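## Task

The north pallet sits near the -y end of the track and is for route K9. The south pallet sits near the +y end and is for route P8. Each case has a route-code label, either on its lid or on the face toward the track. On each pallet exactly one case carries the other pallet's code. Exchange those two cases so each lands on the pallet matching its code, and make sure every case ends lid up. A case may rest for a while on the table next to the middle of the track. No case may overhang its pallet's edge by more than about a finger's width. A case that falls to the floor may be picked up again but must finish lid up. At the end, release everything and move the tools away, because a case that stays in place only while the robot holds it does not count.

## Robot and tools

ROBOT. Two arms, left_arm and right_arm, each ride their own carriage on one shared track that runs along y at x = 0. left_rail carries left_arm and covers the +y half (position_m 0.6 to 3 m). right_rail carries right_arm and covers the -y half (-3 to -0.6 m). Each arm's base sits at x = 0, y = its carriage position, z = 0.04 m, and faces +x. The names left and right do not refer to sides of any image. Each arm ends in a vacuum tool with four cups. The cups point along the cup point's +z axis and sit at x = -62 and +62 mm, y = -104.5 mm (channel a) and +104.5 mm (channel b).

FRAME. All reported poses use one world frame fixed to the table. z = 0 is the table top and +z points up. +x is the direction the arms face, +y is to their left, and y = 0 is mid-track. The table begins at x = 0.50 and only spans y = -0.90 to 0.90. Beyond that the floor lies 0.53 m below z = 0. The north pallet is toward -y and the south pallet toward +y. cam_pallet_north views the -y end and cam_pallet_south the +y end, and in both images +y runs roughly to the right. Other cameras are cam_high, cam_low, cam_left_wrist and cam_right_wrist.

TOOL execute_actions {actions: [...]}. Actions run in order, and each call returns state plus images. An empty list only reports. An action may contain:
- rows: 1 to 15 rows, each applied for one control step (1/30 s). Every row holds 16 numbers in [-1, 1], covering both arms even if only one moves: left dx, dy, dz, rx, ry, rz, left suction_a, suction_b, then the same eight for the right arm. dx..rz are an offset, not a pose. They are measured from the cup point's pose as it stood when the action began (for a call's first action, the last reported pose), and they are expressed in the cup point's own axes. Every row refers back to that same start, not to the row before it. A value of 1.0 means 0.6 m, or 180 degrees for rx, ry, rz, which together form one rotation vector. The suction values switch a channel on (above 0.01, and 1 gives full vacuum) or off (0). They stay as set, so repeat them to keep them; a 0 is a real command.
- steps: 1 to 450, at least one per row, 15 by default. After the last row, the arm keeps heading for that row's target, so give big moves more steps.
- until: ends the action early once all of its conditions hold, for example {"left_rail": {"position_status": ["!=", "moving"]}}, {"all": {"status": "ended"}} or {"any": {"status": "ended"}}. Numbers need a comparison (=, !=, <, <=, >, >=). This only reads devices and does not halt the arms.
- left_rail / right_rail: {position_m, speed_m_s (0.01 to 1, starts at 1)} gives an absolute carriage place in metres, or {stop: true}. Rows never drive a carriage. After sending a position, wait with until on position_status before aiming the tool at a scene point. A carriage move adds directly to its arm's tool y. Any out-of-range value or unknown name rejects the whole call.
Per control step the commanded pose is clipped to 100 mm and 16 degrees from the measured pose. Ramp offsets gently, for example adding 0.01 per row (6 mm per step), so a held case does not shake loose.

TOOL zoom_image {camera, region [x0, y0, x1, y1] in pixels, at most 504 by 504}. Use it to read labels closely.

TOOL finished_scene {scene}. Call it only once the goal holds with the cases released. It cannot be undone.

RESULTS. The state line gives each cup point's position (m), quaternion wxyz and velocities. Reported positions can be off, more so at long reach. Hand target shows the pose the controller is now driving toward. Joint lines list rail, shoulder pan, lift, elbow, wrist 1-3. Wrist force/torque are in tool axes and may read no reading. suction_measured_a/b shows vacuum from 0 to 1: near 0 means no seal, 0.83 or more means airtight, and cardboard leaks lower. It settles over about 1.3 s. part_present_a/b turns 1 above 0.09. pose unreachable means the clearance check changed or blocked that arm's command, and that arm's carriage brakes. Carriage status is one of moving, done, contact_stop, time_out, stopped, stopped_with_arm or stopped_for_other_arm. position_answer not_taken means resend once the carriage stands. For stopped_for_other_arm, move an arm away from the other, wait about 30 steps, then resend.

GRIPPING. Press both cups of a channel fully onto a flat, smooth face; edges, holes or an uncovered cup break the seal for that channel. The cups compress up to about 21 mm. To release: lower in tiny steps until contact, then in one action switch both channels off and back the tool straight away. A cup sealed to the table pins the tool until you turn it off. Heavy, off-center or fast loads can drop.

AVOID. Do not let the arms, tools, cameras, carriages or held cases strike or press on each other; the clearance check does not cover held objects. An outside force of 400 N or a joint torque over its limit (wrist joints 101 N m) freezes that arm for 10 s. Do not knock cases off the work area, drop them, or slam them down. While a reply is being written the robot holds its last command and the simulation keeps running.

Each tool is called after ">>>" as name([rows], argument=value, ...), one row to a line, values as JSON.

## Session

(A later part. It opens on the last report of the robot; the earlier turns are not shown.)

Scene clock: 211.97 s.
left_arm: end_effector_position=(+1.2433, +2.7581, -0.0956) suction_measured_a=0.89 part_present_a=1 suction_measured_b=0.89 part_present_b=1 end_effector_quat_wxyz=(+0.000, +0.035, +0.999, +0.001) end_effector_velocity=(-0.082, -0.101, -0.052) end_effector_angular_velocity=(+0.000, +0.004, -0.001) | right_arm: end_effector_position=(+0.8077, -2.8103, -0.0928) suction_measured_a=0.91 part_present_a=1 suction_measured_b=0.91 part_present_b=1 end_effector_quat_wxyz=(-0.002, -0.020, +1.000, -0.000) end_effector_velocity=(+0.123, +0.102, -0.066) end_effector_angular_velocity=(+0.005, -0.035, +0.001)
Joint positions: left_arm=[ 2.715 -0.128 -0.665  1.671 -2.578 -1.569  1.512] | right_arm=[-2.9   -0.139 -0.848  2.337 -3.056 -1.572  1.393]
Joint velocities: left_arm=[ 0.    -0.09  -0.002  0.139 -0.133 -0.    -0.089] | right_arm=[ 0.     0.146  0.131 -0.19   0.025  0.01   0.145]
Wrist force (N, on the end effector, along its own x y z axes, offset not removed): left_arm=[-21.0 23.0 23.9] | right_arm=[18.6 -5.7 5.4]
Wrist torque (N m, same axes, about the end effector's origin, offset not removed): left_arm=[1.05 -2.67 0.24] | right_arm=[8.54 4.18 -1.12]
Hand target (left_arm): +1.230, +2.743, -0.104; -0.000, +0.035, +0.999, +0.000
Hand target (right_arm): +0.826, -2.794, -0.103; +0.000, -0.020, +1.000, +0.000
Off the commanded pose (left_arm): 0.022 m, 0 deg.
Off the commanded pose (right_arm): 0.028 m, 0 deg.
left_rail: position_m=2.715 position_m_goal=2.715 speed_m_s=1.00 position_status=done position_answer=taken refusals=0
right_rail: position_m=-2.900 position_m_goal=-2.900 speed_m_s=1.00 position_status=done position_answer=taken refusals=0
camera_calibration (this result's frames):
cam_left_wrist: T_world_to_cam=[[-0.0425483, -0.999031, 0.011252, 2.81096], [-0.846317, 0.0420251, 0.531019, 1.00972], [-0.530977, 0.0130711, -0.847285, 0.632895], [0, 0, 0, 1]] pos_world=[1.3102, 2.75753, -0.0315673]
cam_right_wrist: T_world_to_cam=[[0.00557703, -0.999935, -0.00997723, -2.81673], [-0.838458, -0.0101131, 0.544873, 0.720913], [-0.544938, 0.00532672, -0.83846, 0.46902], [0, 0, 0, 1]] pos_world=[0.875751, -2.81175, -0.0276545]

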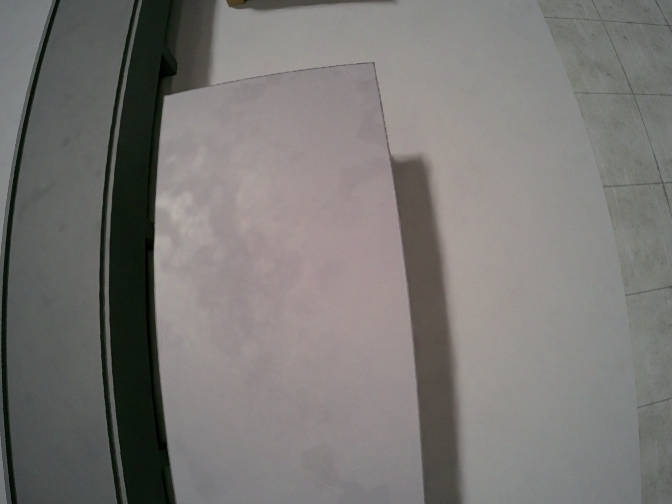

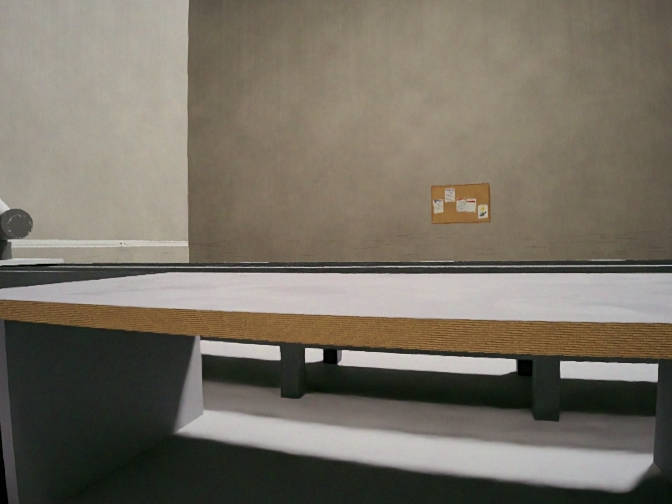

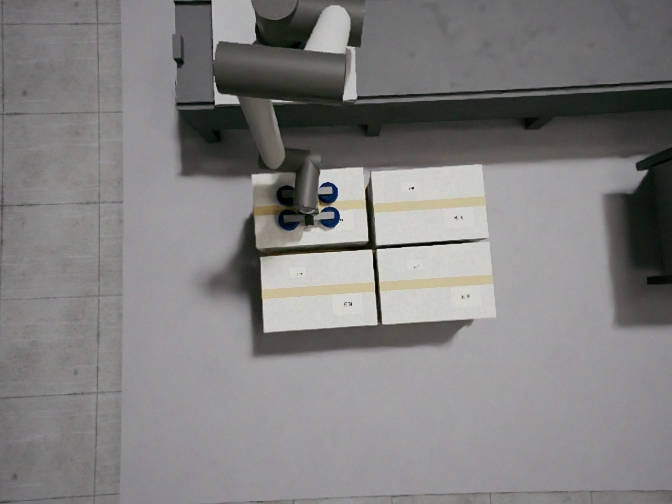

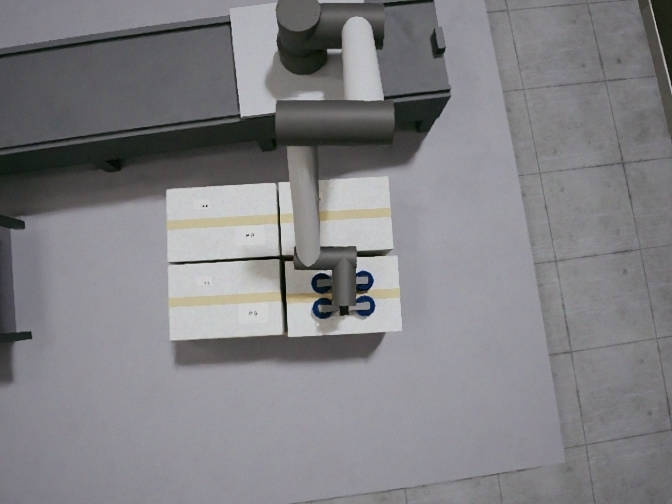

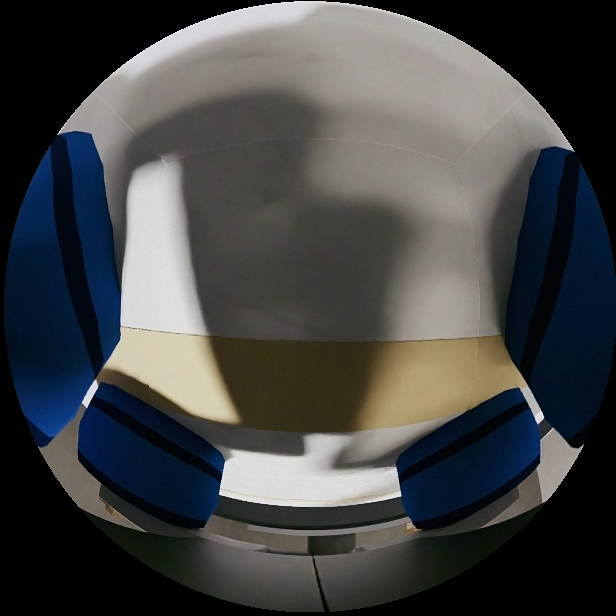

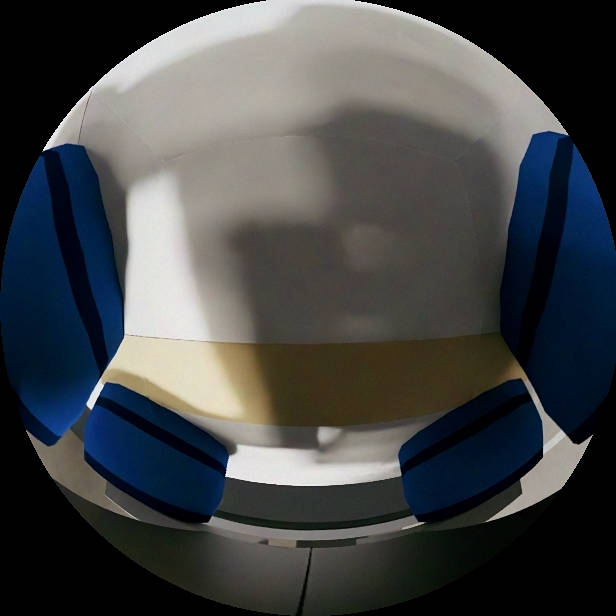

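>>> execute_actions(actions=[])

>>> zoom_image(camera="cam_pallet_north", region=[230, 150, 410, 285])

>>> zoom_image(camera="cam_pallet_south", region=[250, 220, 430, 355])

Scene clock: 216.23 s.
left_arm: end_effector_position=(+1.2302, +2.7429, -0.1039) suction_measured_a=0.89 part_present_a=1 suction_measured_b=0.89 part_present_b=1 end_effector_quat_wxyz=(-0.000, +0.035, +0.999, +0.000) end_effector_velocity=(+0.000, -0.000, +0.000) end_effector_angular_velocity=(-0.000, -0.000, +0.000) | right_arm: end_effector_position=(+0.8262, -2.7946, -0.1033) suction_measured_a=0.91 part_present_a=1 suction_measured_b=0.91 part_present_b=1 end_effector_quat_wxyz=(+0.000, -0.020, +1.000, +0.000) end_effector_velocity=(-0.000, +0.000, +0.000) end_effector_angular_velocity=(-0.000, -0.000, +0.000)
Joint positions: left_arm=[ 2.715 -0.142 -0.665  1.693 -2.598 -1.57   1.498] | right_arm=[-2.9   -0.117 -0.827  2.308 -3.052 -1.571  1.415]
Joint velocities: left_arm=[ 0.  0. -0. -0. -0. -0. -0.] | right_arm=[ 0.  0. -0. -0. -0. -0.  0.]
Wrist force (N, on the end effector, along its own x y z axes, offset not removed): left_arm=[-1.4 -1.8 52.6] | right_arm=[-4.7 6.7 16.9]
Wrist torque (N m, same axes, about the end effector's origin, offset not removed): left_arm=[5.41 -0.24 0.01] | right_arm=[8.37 2.07 0.06]
Hand target (left_arm): +1.230, +2.743, -0.104; -0.000, +0.035, +0.999, +0.000
Hand target (right_arm): +0.826, -2.794, -0.103; +0.000, -0.020, +1.000, +0.000
Off the commanded pose (left_arm): 0.000 m, 0 deg.
Off the commanded pose (right_arm): 0.001 m, 0 deg.
left_rail: position_m=2.715 position_m_goal=2.715 speed_m_s=1.00 position_status=done position_answer=taken refusals=0
right_rail: position_m=-2.900 position_m_goal=-2.900 speed_m_s=1.00 position_status=done position_answer=taken refusals=0
camera_calibration (this result's frames):
cam_left_wrist: T_world_to_cam=[[-0.0426043, -0.999023, 0.0117028, 2.79538], [-0.845677, 0.0422968, 0.532017, 1.00227], [-0.531992, 0.0127694, -0.846653, 0.621251], [0, 0, 0, 1]] pos_world=[1.29719, 2.74232, -0.039955]
cam_right_wrist: T_world_to_cam=[[0.00595068, -0.999926, -0.0105715, -2.80153], [-0.840812, -0.0107257, 0.541221, 0.742227], [-0.541295, 0.00566805, -0.840814, 0.467919], [0, 0, 0, 1]] pos_world=[0.894027, -2.79601, -0.0378925]

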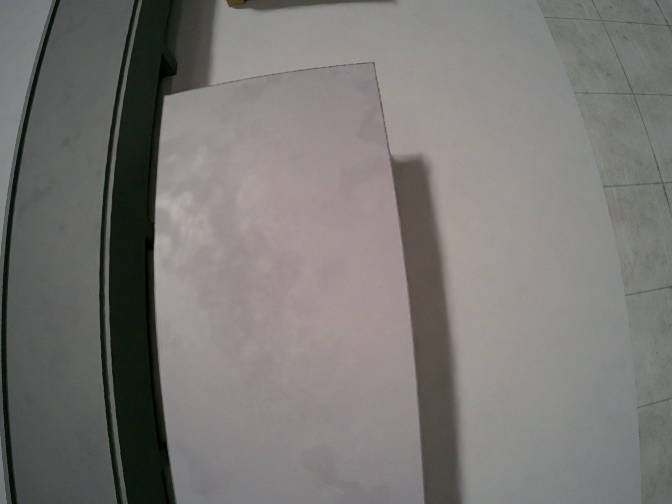

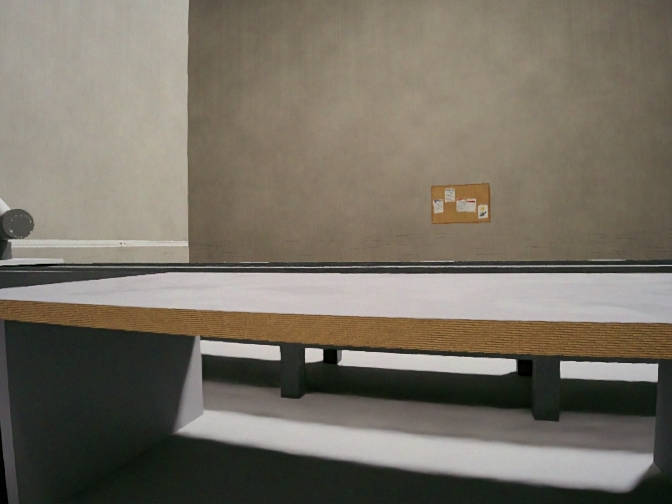

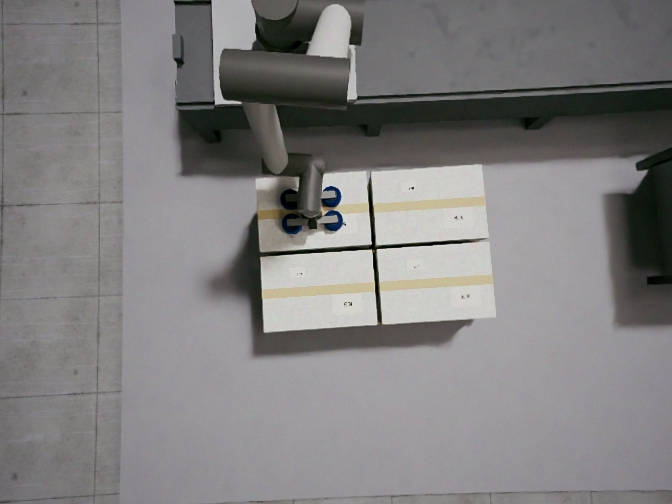

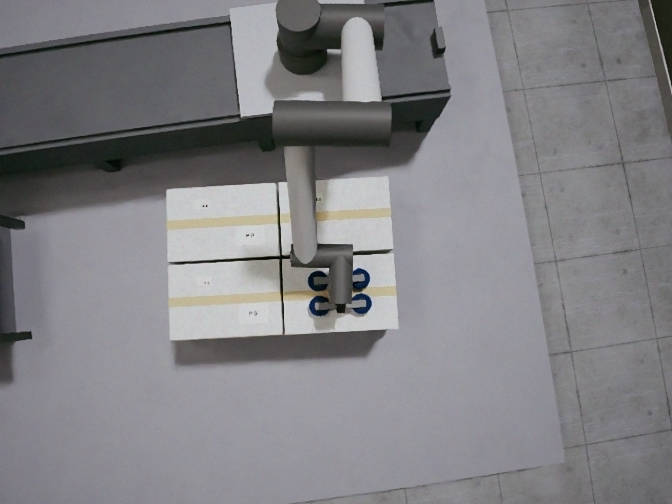

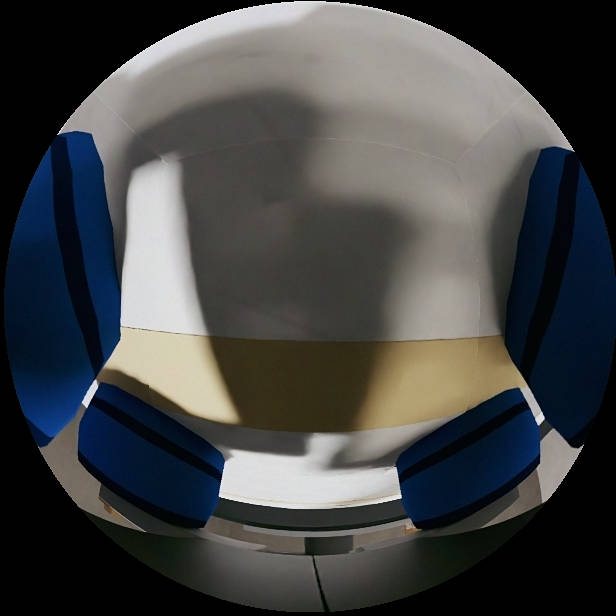

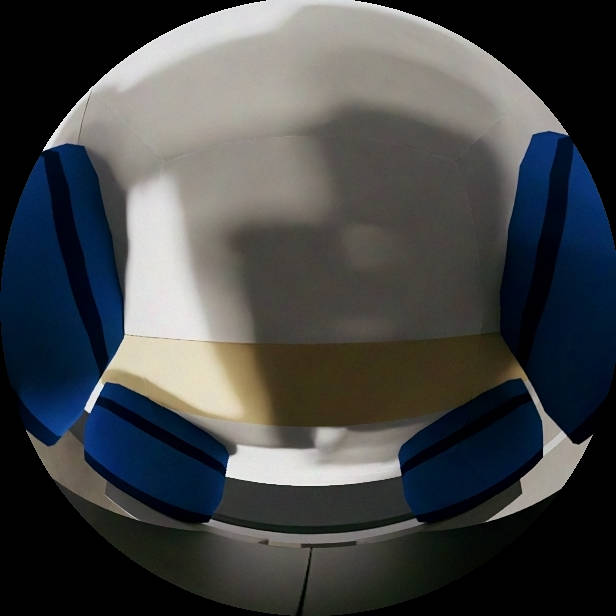

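Region (230, 150, 410, 285) of cam_pallet_north's 672x504 image, scaled by 2.800, with more detail than that image has; it fills the top 378 rows of this view, and the rest is white.

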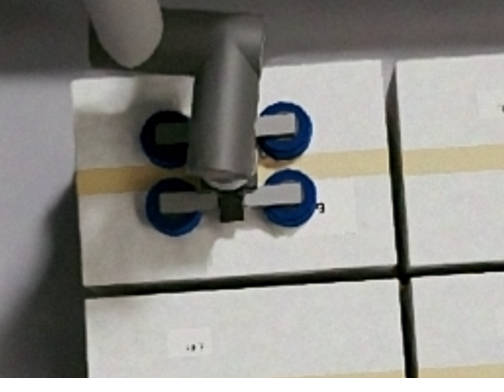

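Region (250, 220, 430, 355) of cam_pallet_south's 672x504 image, scaled by 2.800, with more detail than that image has; it fills the top 378 rows of this view, and the rest is white.

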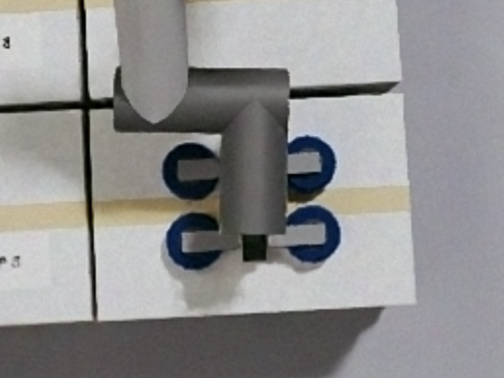

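>>> execute_actions([
  {"rows":[[0,0,0.0043,0,0,0,1,1,0,0,0.0053,0,0,0,1,1]],"steps":1},
])

Scene clock: 218.30 s.
left_arm: end_effector_position=(+1.2302, +2.7429, -0.1039) suction_measured_a=0.89 part_present_a=1 suction_measured_b=0.89 part_present_b=1 end_effector_quat_wxyz=(-0.000, +0.035, +0.999, +0.000) end_effector_velocity=(+0.000, -0.000, +0.000) end_effector_angular_velocity=(-0.000, -0.000, -0.000) | right_arm: end_effector_position=(+0.8262, -2.7946, -0.1033) suction_measured_a=0.91 part_present_a=1 suction_measured_b=0.91 part_present_b=1 end_effector_quat_wxyz=(+0.000, -0.020, +1.000, +0.000) end_effector_velocity=(-0.000, +0.000, -0.001) end_effector_angular_velocity=(+0.000, +0.001, -0.000)
Joint positions: left_arm=[ 2.715 -0.142 -0.665  1.693 -2.598 -1.57   1.498] | right_arm=[-2.9   -0.117 -0.827  2.308 -3.052 -1.571  1.415]
Joint velocities: left_arm=[ 0.  0.  0. -0. -0. -0.  0.] | right_arm=[ 0.     0.     0.001 -0.     0.     0.     0.   ]
Wrist force (N, on the end effector, along its own x y z axes, offset not removed): left_arm=[-5.2 -6.5 51.6] | right_arm=[-4.0 6.7 18.9]
Wrist torque (N m, same axes, about the end effector's origin, offset not removed): left_arm=[4.70 0.45 -0.12] | right_arm=[8.32 2.02 0.13]
Hand target (left_arm): +1.230, +2.743, -0.107; -0.000, +0.035, +0.999, +0.000
Hand target (right_arm): +0.826, -2.794, -0.106; +0.000, -0.020, +1.000, +0.000
Off the commanded pose (left_arm): 0.003 m, 0 deg.
Off the commanded pose (right_arm): 0.003 m, 0 deg.
left_rail: position_m=2.715 position_m_goal=2.715 speed_m_s=1.00 position_status=done position_answer=taken refusals=0
right_rail: position_m=-2.900 position_m_goal=-2.900 speed_m_s=1.00 position_status=done position_answer=taken refusals=0
camera_calibration (this result's frames):
cam_left_wrist: T_world_to_cam=[[-0.0426042, -0.999023, 0.0117028, 2.79538], [-0.845677, 0.0422968, 0.532016, 1.00227], [-0.531992, 0.0127694, -0.846653, 0.62125], [0, 0, 0, 1]] pos_world=[1.29719, 2.74232, -0.039955]
cam_right_wrist: T_world_to_cam=[[0.00595059, -0.999926, -0.0105721, -2.80153], [-0.840811, -0.0107259, 0.541223, 0.742226], [-0.541297, 0.0056685, -0.840813, 0.46792], [0, 0, 0, 1]] pos_world=[0.894026, -2.79601, -0.0378946]

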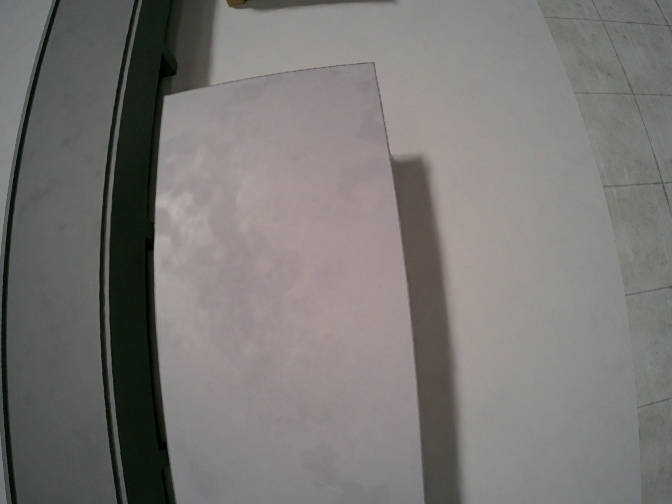

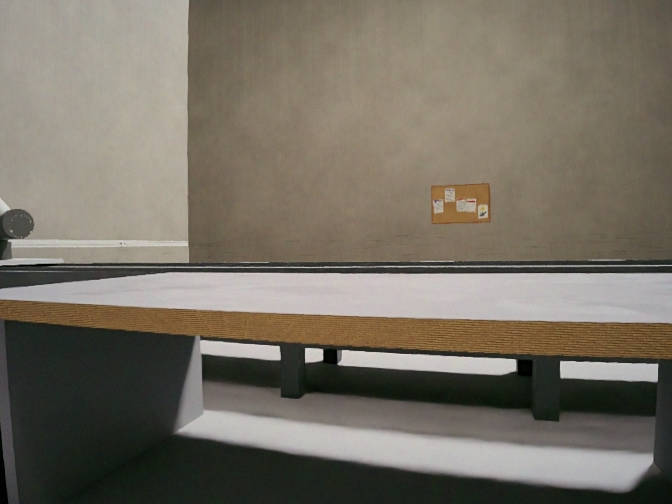

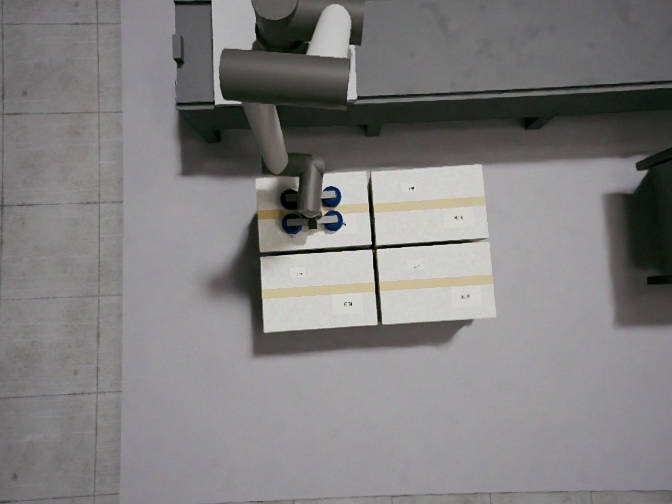

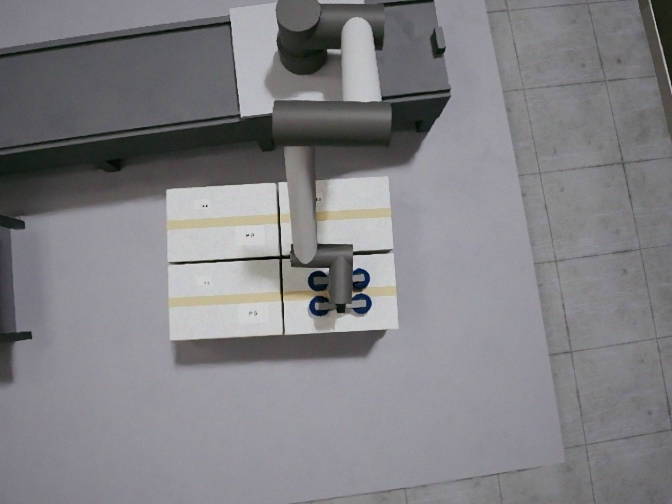

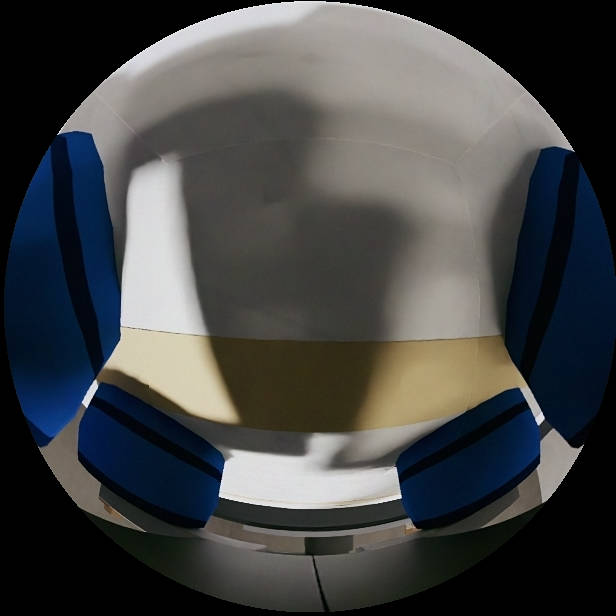

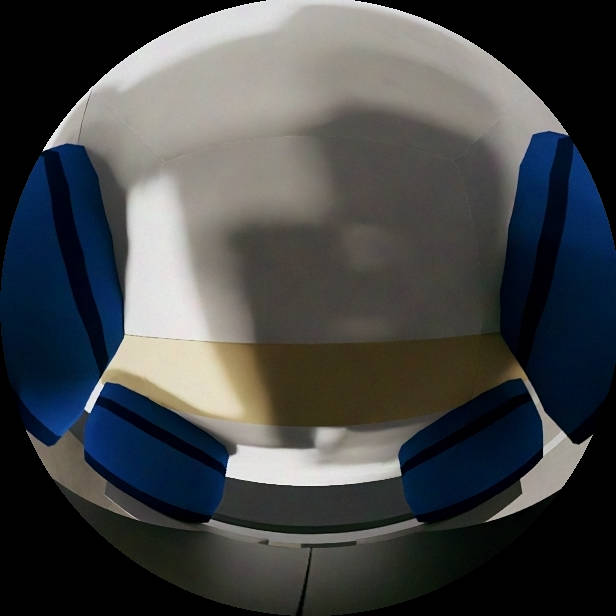

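>>> execute_actions(actions=[])

Scene clock: 219.63 s.
left_arm: end_effector_position=(+1.2302, +2.7429, -0.1065) suction_measured_a=0.89 part_present_a=1 suction_measured_b=0.89 part_present_b=1 end_effector_quat_wxyz=(-0.000, +0.035, +0.999, +0.000) end_effector_velocity=(-0.000, +0.000, -0.000) end_effector_angular_velocity=(+0.000, +0.000, -0.000) | right_arm: end_effector_position=(+0.8262, -2.7946, -0.1065) suction_measured_a=0.91 part_present_a=1 suction_measured_b=0.91 part_present_b=1 end_effector_quat_wxyz=(+0.000, -0.020, +1.000, +0.000) end_effector_velocity=(+0.000, -0.000, -0.000) end_effector_angular_velocity=(-0.000, -0.000, +0.000)
Joint positions: left_arm=[ 2.715 -0.142 -0.663  1.692 -2.6   -1.57   1.498] | right_arm=[-2.9   -0.117 -0.822  2.307 -3.056 -1.57   1.415]
Joint velocities: left_arm=[ 0. -0.  0.  0. -0.  0.  0.] | right_arm=[ 0.  0.  0. -0. -0.  0. -0.]
Wrist force (N, on the end effector, along its own x y z axes, offset not removed): left_arm=[1.3 2.2 46.3] | right_arm=[-3.1 7.1 16.6]
Wrist torque (N m, same axes, about the end effector's origin, offset not removed): left_arm=[7.12 -0.50 0.18] | right_arm=[8.36 2.01 0.03]
Hand target (left_arm): +1.230, +2.743, -0.107; -0.000, +0.035, +0.999, +0.000
Hand target (right_arm): +0.826, -2.794, -0.106; +0.000, -0.020, +1.000, +0.000
Off the commanded pose (left_arm): 0.000 m, 0 deg.
Off the commanded pose (right_arm): 0.000 m, 0 deg.
left_rail: position_m=2.715 position_m_goal=2.715 speed_m_s=1.00 position_status=done position_answer=taken refusals=0
right_rail: position_m=-2.900 position_m_goal=-2.900 speed_m_s=1.00 position_status=done position_answer=taken refusals=0
camera_calibration (this result's frames):
cam_left_wrist: T_world_to_cam=[[-0.0426018, -0.999024, 0.0116924, 2.79541], [-0.845682, 0.0422893, 0.532009, 1.00366], [-0.531984, 0.0127764, -0.846658, 0.619054], [0, 0, 0, 1]] pos_world=[1.29719, 2.74233, -0.0425137]
cam_right_wrist: T_world_to_cam=[[0.0059463, -0.999926, -0.0105956, -2.80155], [-0.840799, -0.0107352, 0.541241, 0.743899], [-0.541314, 0.00569037, -0.840801, 0.465336], [0, 0, 0, 1]] pos_world=[0.894022, -2.796, -0.041058]

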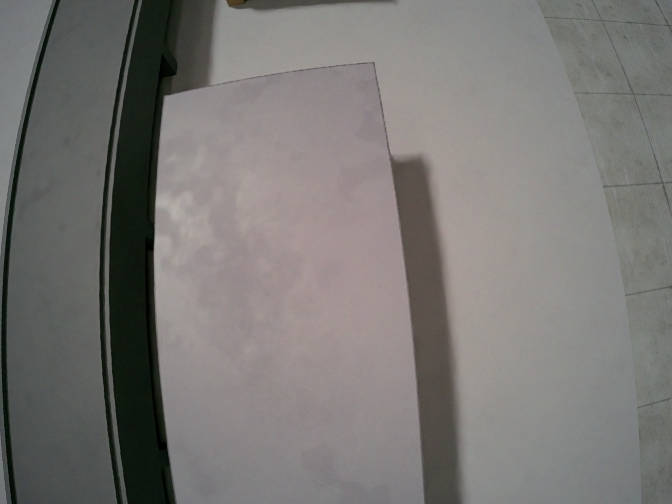

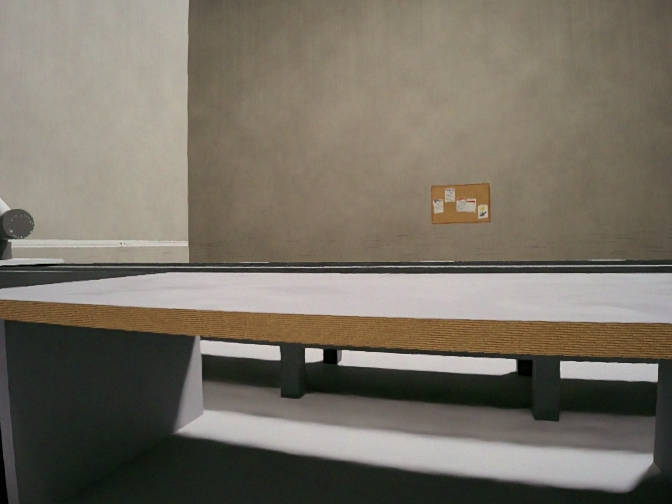

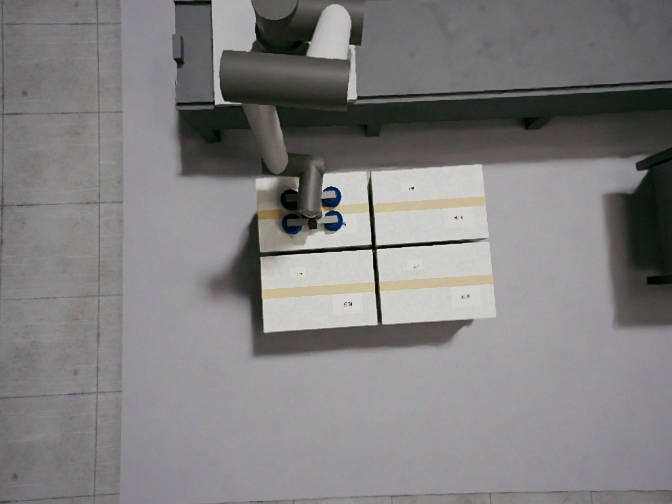

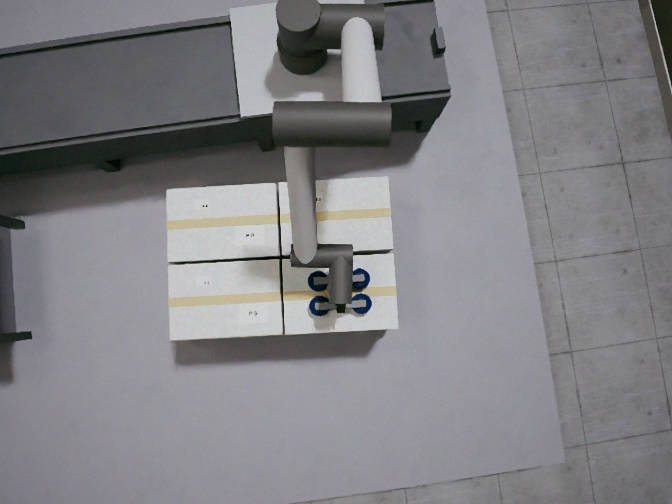

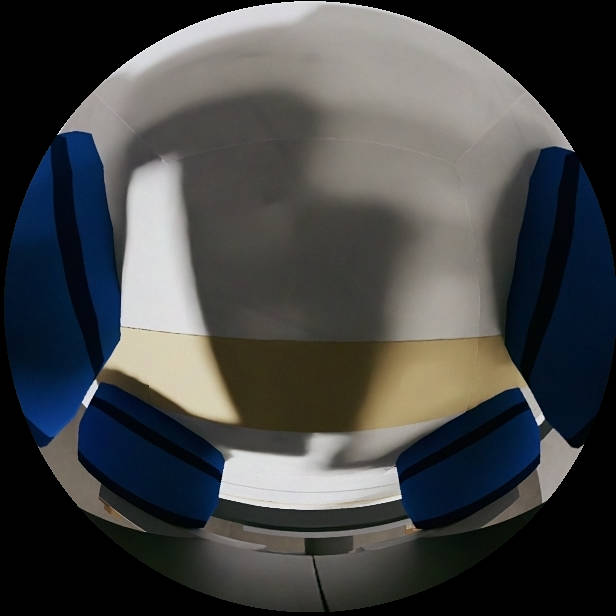

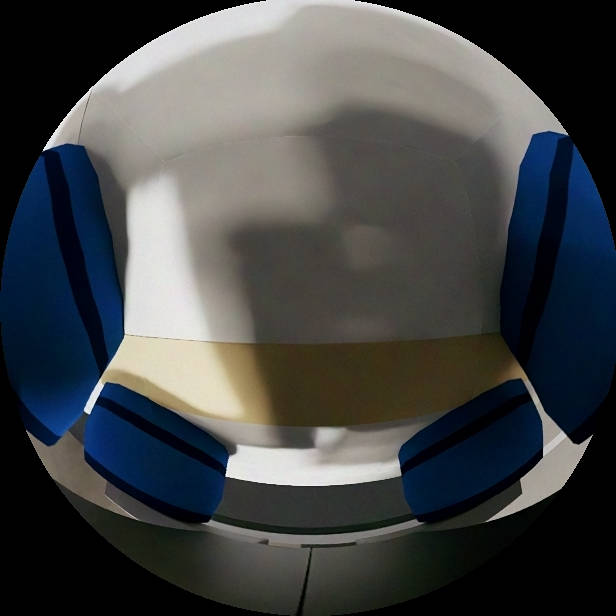

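>>> execute_actions([
  {"rows":[[0,0,0.002,0,0,0,1,1,0,0,0.003,0,0,0,1,1]],"steps":1},
])

Scene clock: 221.53 s.
left_arm: end_effector_position=(+1.2302, +2.7429, -0.1065) suction_measured_a=0.89 part_present_a=1 suction_measured_b=0.89 part_present_b=1 end_effector_quat_wxyz=(-0.000, +0.035, +0.999, +0.000) end_effector_velocity=(-0.000, +0.000, -0.000) end_effector_angular_velocity=(+0.000, +0.000, -0.000) | right_arm: end_effector_position=(+0.8262, -2.7946, -0.1065) suction_measured_a=0.91 part_present_a=1 suction_measured_b=0.91 part_present_b=1 end_effector_quat_wxyz=(+0.000, -0.020, +1.000, +0.000) end_effector_velocity=(-0.000, +0.000, -0.000) end_effector_angular_velocity=(+0.000, +0.000, -0.000)
Joint positions: left_arm=[ 2.715 -0.142 -0.663  1.692 -2.6   -1.57   1.498] | right_arm=[-2.9   -0.117 -0.822  2.307 -3.056 -1.571  1.415]
Joint velocities: left_arm=[ 0.  0.  0.  0. -0.  0.  0.] | right_arm=[ 0. -0.  0. -0. -0. -0.  0.]
Wrist force (N, on the end effector, along its own x y z axes, offset not removed): left_arm=[-2.6 2.2 44.4] | right_arm=[-4.8 6.5 19.6]
Wrist torque (N m, same axes, about the end effector's origin, offset not removed): left_arm=[7.22 -0.43 0.18] | right_arm=[8.34 2.10 0.11]
Hand target (left_arm): +1.230, +2.743, -0.108; -0.000, +0.035, +0.999, +0.000
Hand target (right_arm): +0.826, -2.794, -0.108; +0.000, -0.020, +1.000, +0.000
Off the commanded pose (left_arm): 0.001 m, 0 deg.
Off the commanded pose (right_arm): 0.002 m, 0 deg.
left_rail: position_m=2.715 position_m_goal=2.715 speed_m_s=1.00 position_status=done position_answer=taken refusals=0
right_rail: position_m=-2.900 position_m_goal=-2.900 speed_m_s=1.00 position_status=done position_answer=taken refusals=0
camera_calibration (this result's frames):
cam_left_wrist: T_world_to_cam=[[-0.0426019, -0.999024, 0.0116915, 2.79541], [-0.845677, 0.0422888, 0.532017, 1.00366], [-0.531992, 0.0127777, -0.846653, 0.619049], [0, 0, 0, 1]] pos_world=[1.29719, 2.74233, -0.042526]
cam_right_wrist: T_world_to_cam=[[0.0059462, -0.999926, -0.0105737, -2.80155], [-0.840798, -0.0107233, 0.541243, 0.743931], [-0.541317, 0.00567202, -0.840799, 0.465285], [0, 0, 0, 1]] pos_world=[0.894021, -2.79601, -0.0410593]

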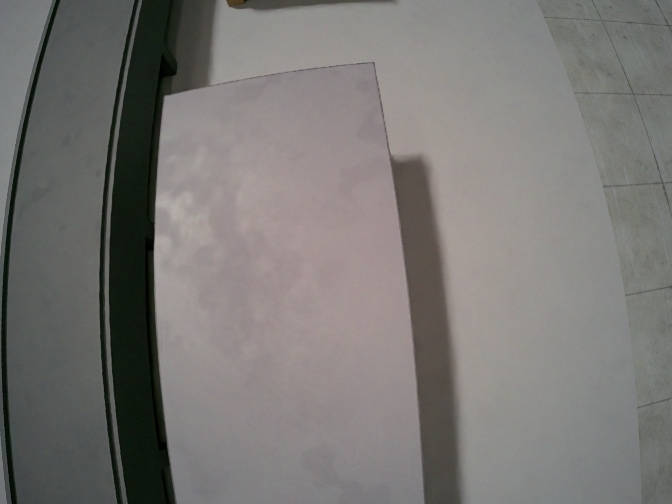

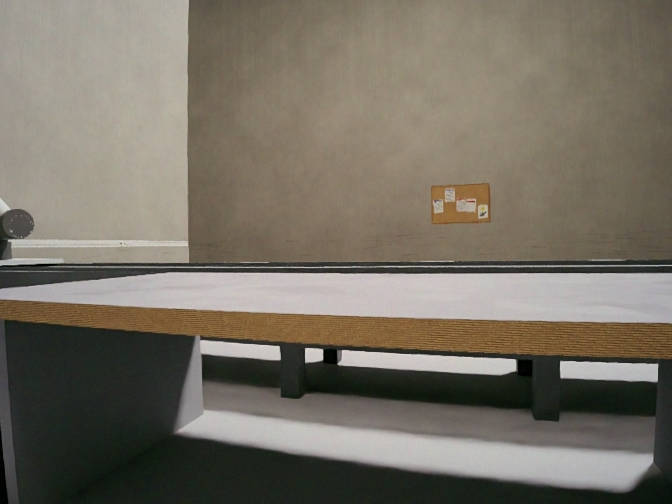

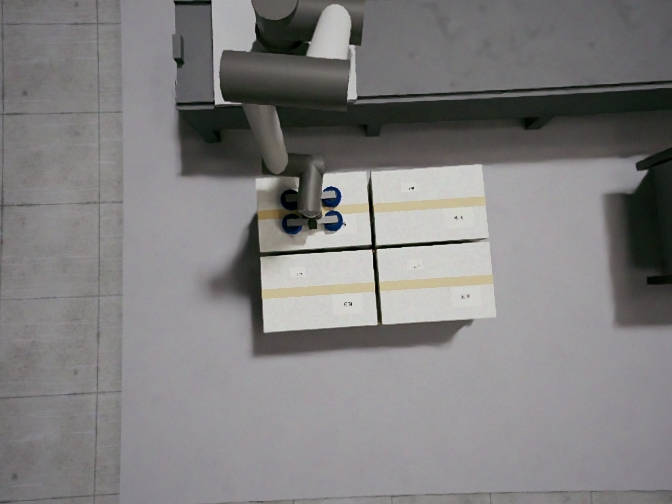

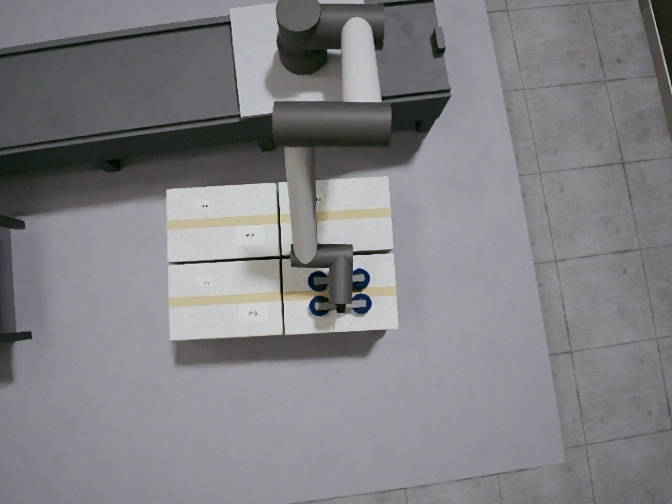

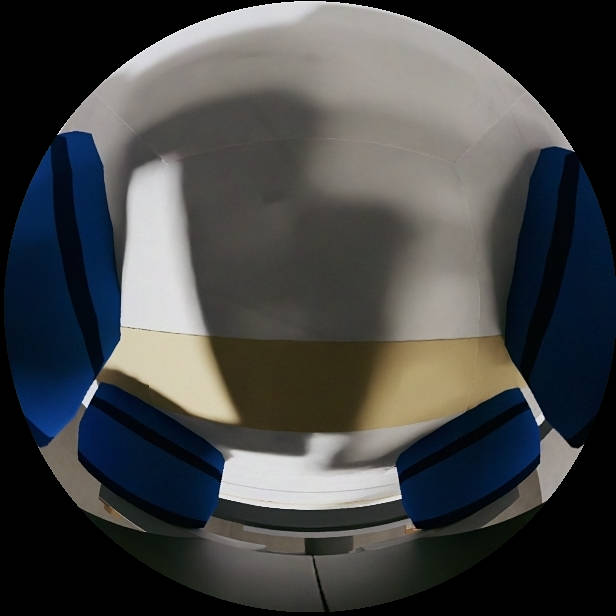

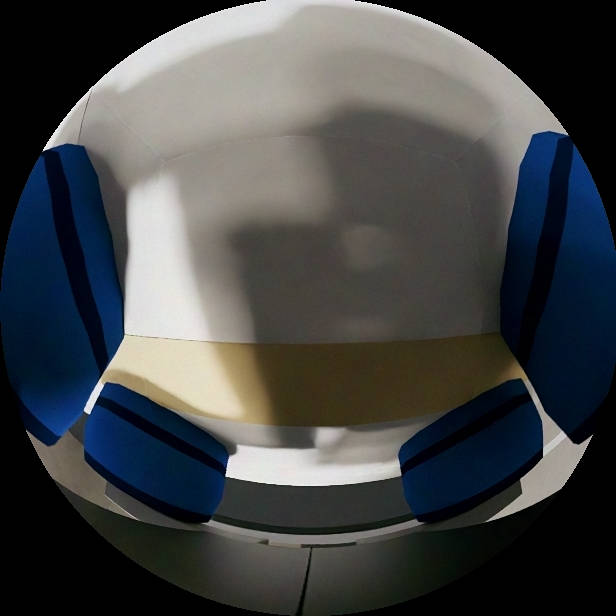

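>>> execute_actions(actions=[])

Scene clock: 222.73 s.
left_arm: end_effector_position=(+1.2303, +2.7428, -0.1076) suction_measured_a=0.89 part_present_a=1 suction_measured_b=0.89 part_present_b=1 end_effector_quat_wxyz=(-0.000, +0.035, +0.999, +0.000) end_effector_velocity=(-0.000, +0.000, -0.000) end_effector_angular_velocity=(+0.000, +0.000, +0.000) | right_arm: end_effector_position=(+0.8262, -2.7946, -0.1082) suction_measured_a=0.91 part_present_a=1 suction_measured_b=0.91 part_present_b=1 end_effector_quat_wxyz=(+0.000, -0.020, +1.000, +0.000) end_effector_velocity=(-0.000, +0.000, -0.000) end_effector_angular_velocity=(+0.000, +0.000, -0.000)
Joint positions: left_arm=[ 2.715 -0.142 -0.661  1.692 -2.601 -1.57   1.498] | right_arm=[-2.9   -0.117 -0.819  2.307 -3.058 -1.57   1.415]
Joint velocities: left_arm=[ 0. -0.  0. -0.  0. -0. -0.] | right_arm=[ 0. -0.  0. -0.  0.  0.  0.]
Wrist force (N, on the end effector, along its own x y z axes, offset not removed): left_arm=[29.8 18.3 -31.4] | right_arm=[7.0 -4.1 -23.2]
Wrist torque (N m, same axes, about the end effector's origin, offset not removed): left_arm=[21.28 -7.27 3.48] | right_arm=[0.60 -1.11 -1.53]
Hand target (left_arm): +1.230, +2.743, -0.108; -0.000, +0.035, +0.999, +0.000
Hand target (right_arm): +0.826, -2.794, -0.108; +0.000, -0.020, +1.000, +0.000
Off the commanded pose (left_arm): 0.000 m, 0 deg.
Off the commanded pose (right_arm): 0.000 m, 0 deg.
left_rail: position_m=2.715 position_m_goal=2.715 speed_m_s=1.00 position_status=done position_answer=taken refusals=0
right_rail: position_m=-2.900 position_m_goal=-2.900 speed_m_s=1.00 position_status=done position_answer=taken refusals=0
camera_calibration (this result's frames):
cam_left_wrist: T_world_to_cam=[[-0.0426031, -0.999023, 0.0117771, 2.7954], [-0.845736, 0.0423368, 0.531919, 1.00424], [-0.531898, 0.0127011, -0.846713, 0.618237], [0, 0, 0, 1]] pos_world=[1.29725, 2.7423, -0.0436268]
cam_right_wrist: T_world_to_cam=[[0.00596013, -0.999926, -0.0105905, -2.80158], [-0.840823, -0.0107438, 0.541203, 0.744869], [-0.541277, 0.00567908, -0.840825, 0.463784], [0, 0, 0, 1]] pos_world=[0.894037, -2.79601, -0.0428341]

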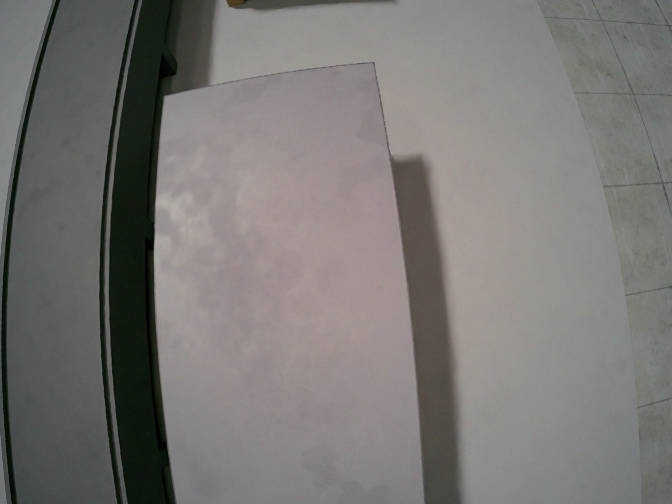

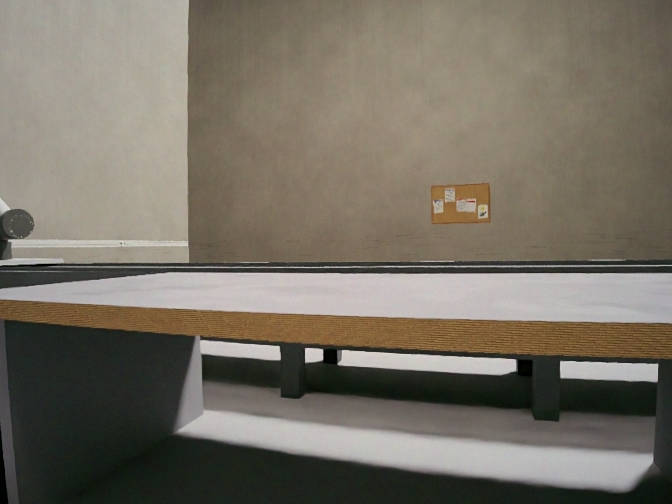

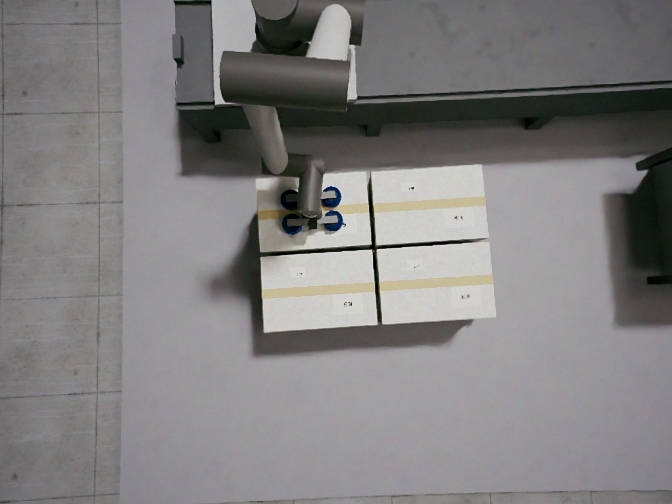

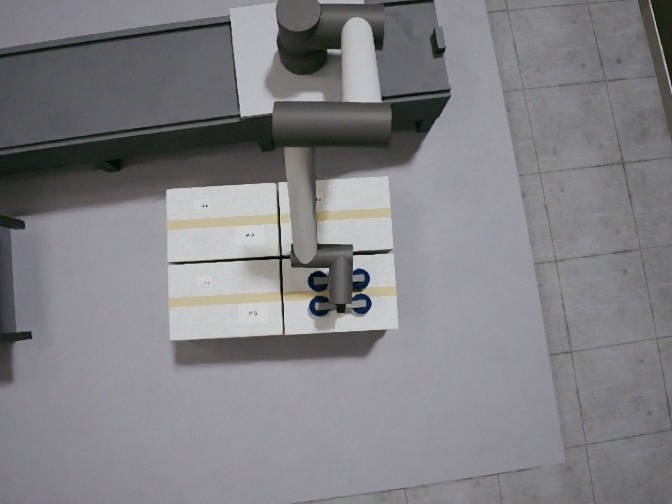

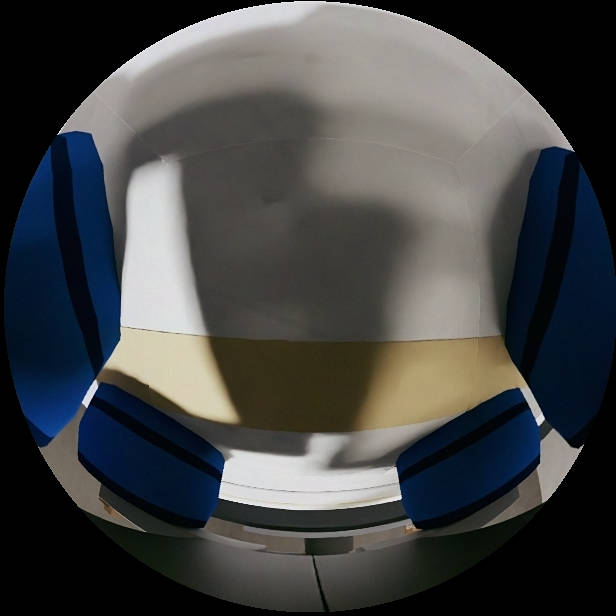

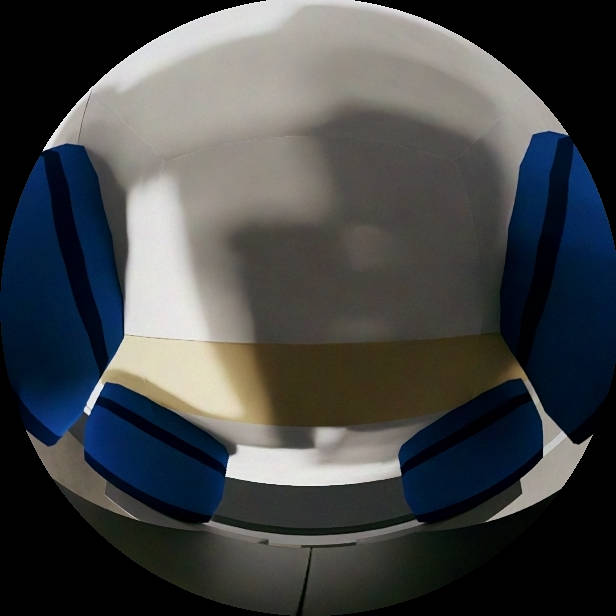

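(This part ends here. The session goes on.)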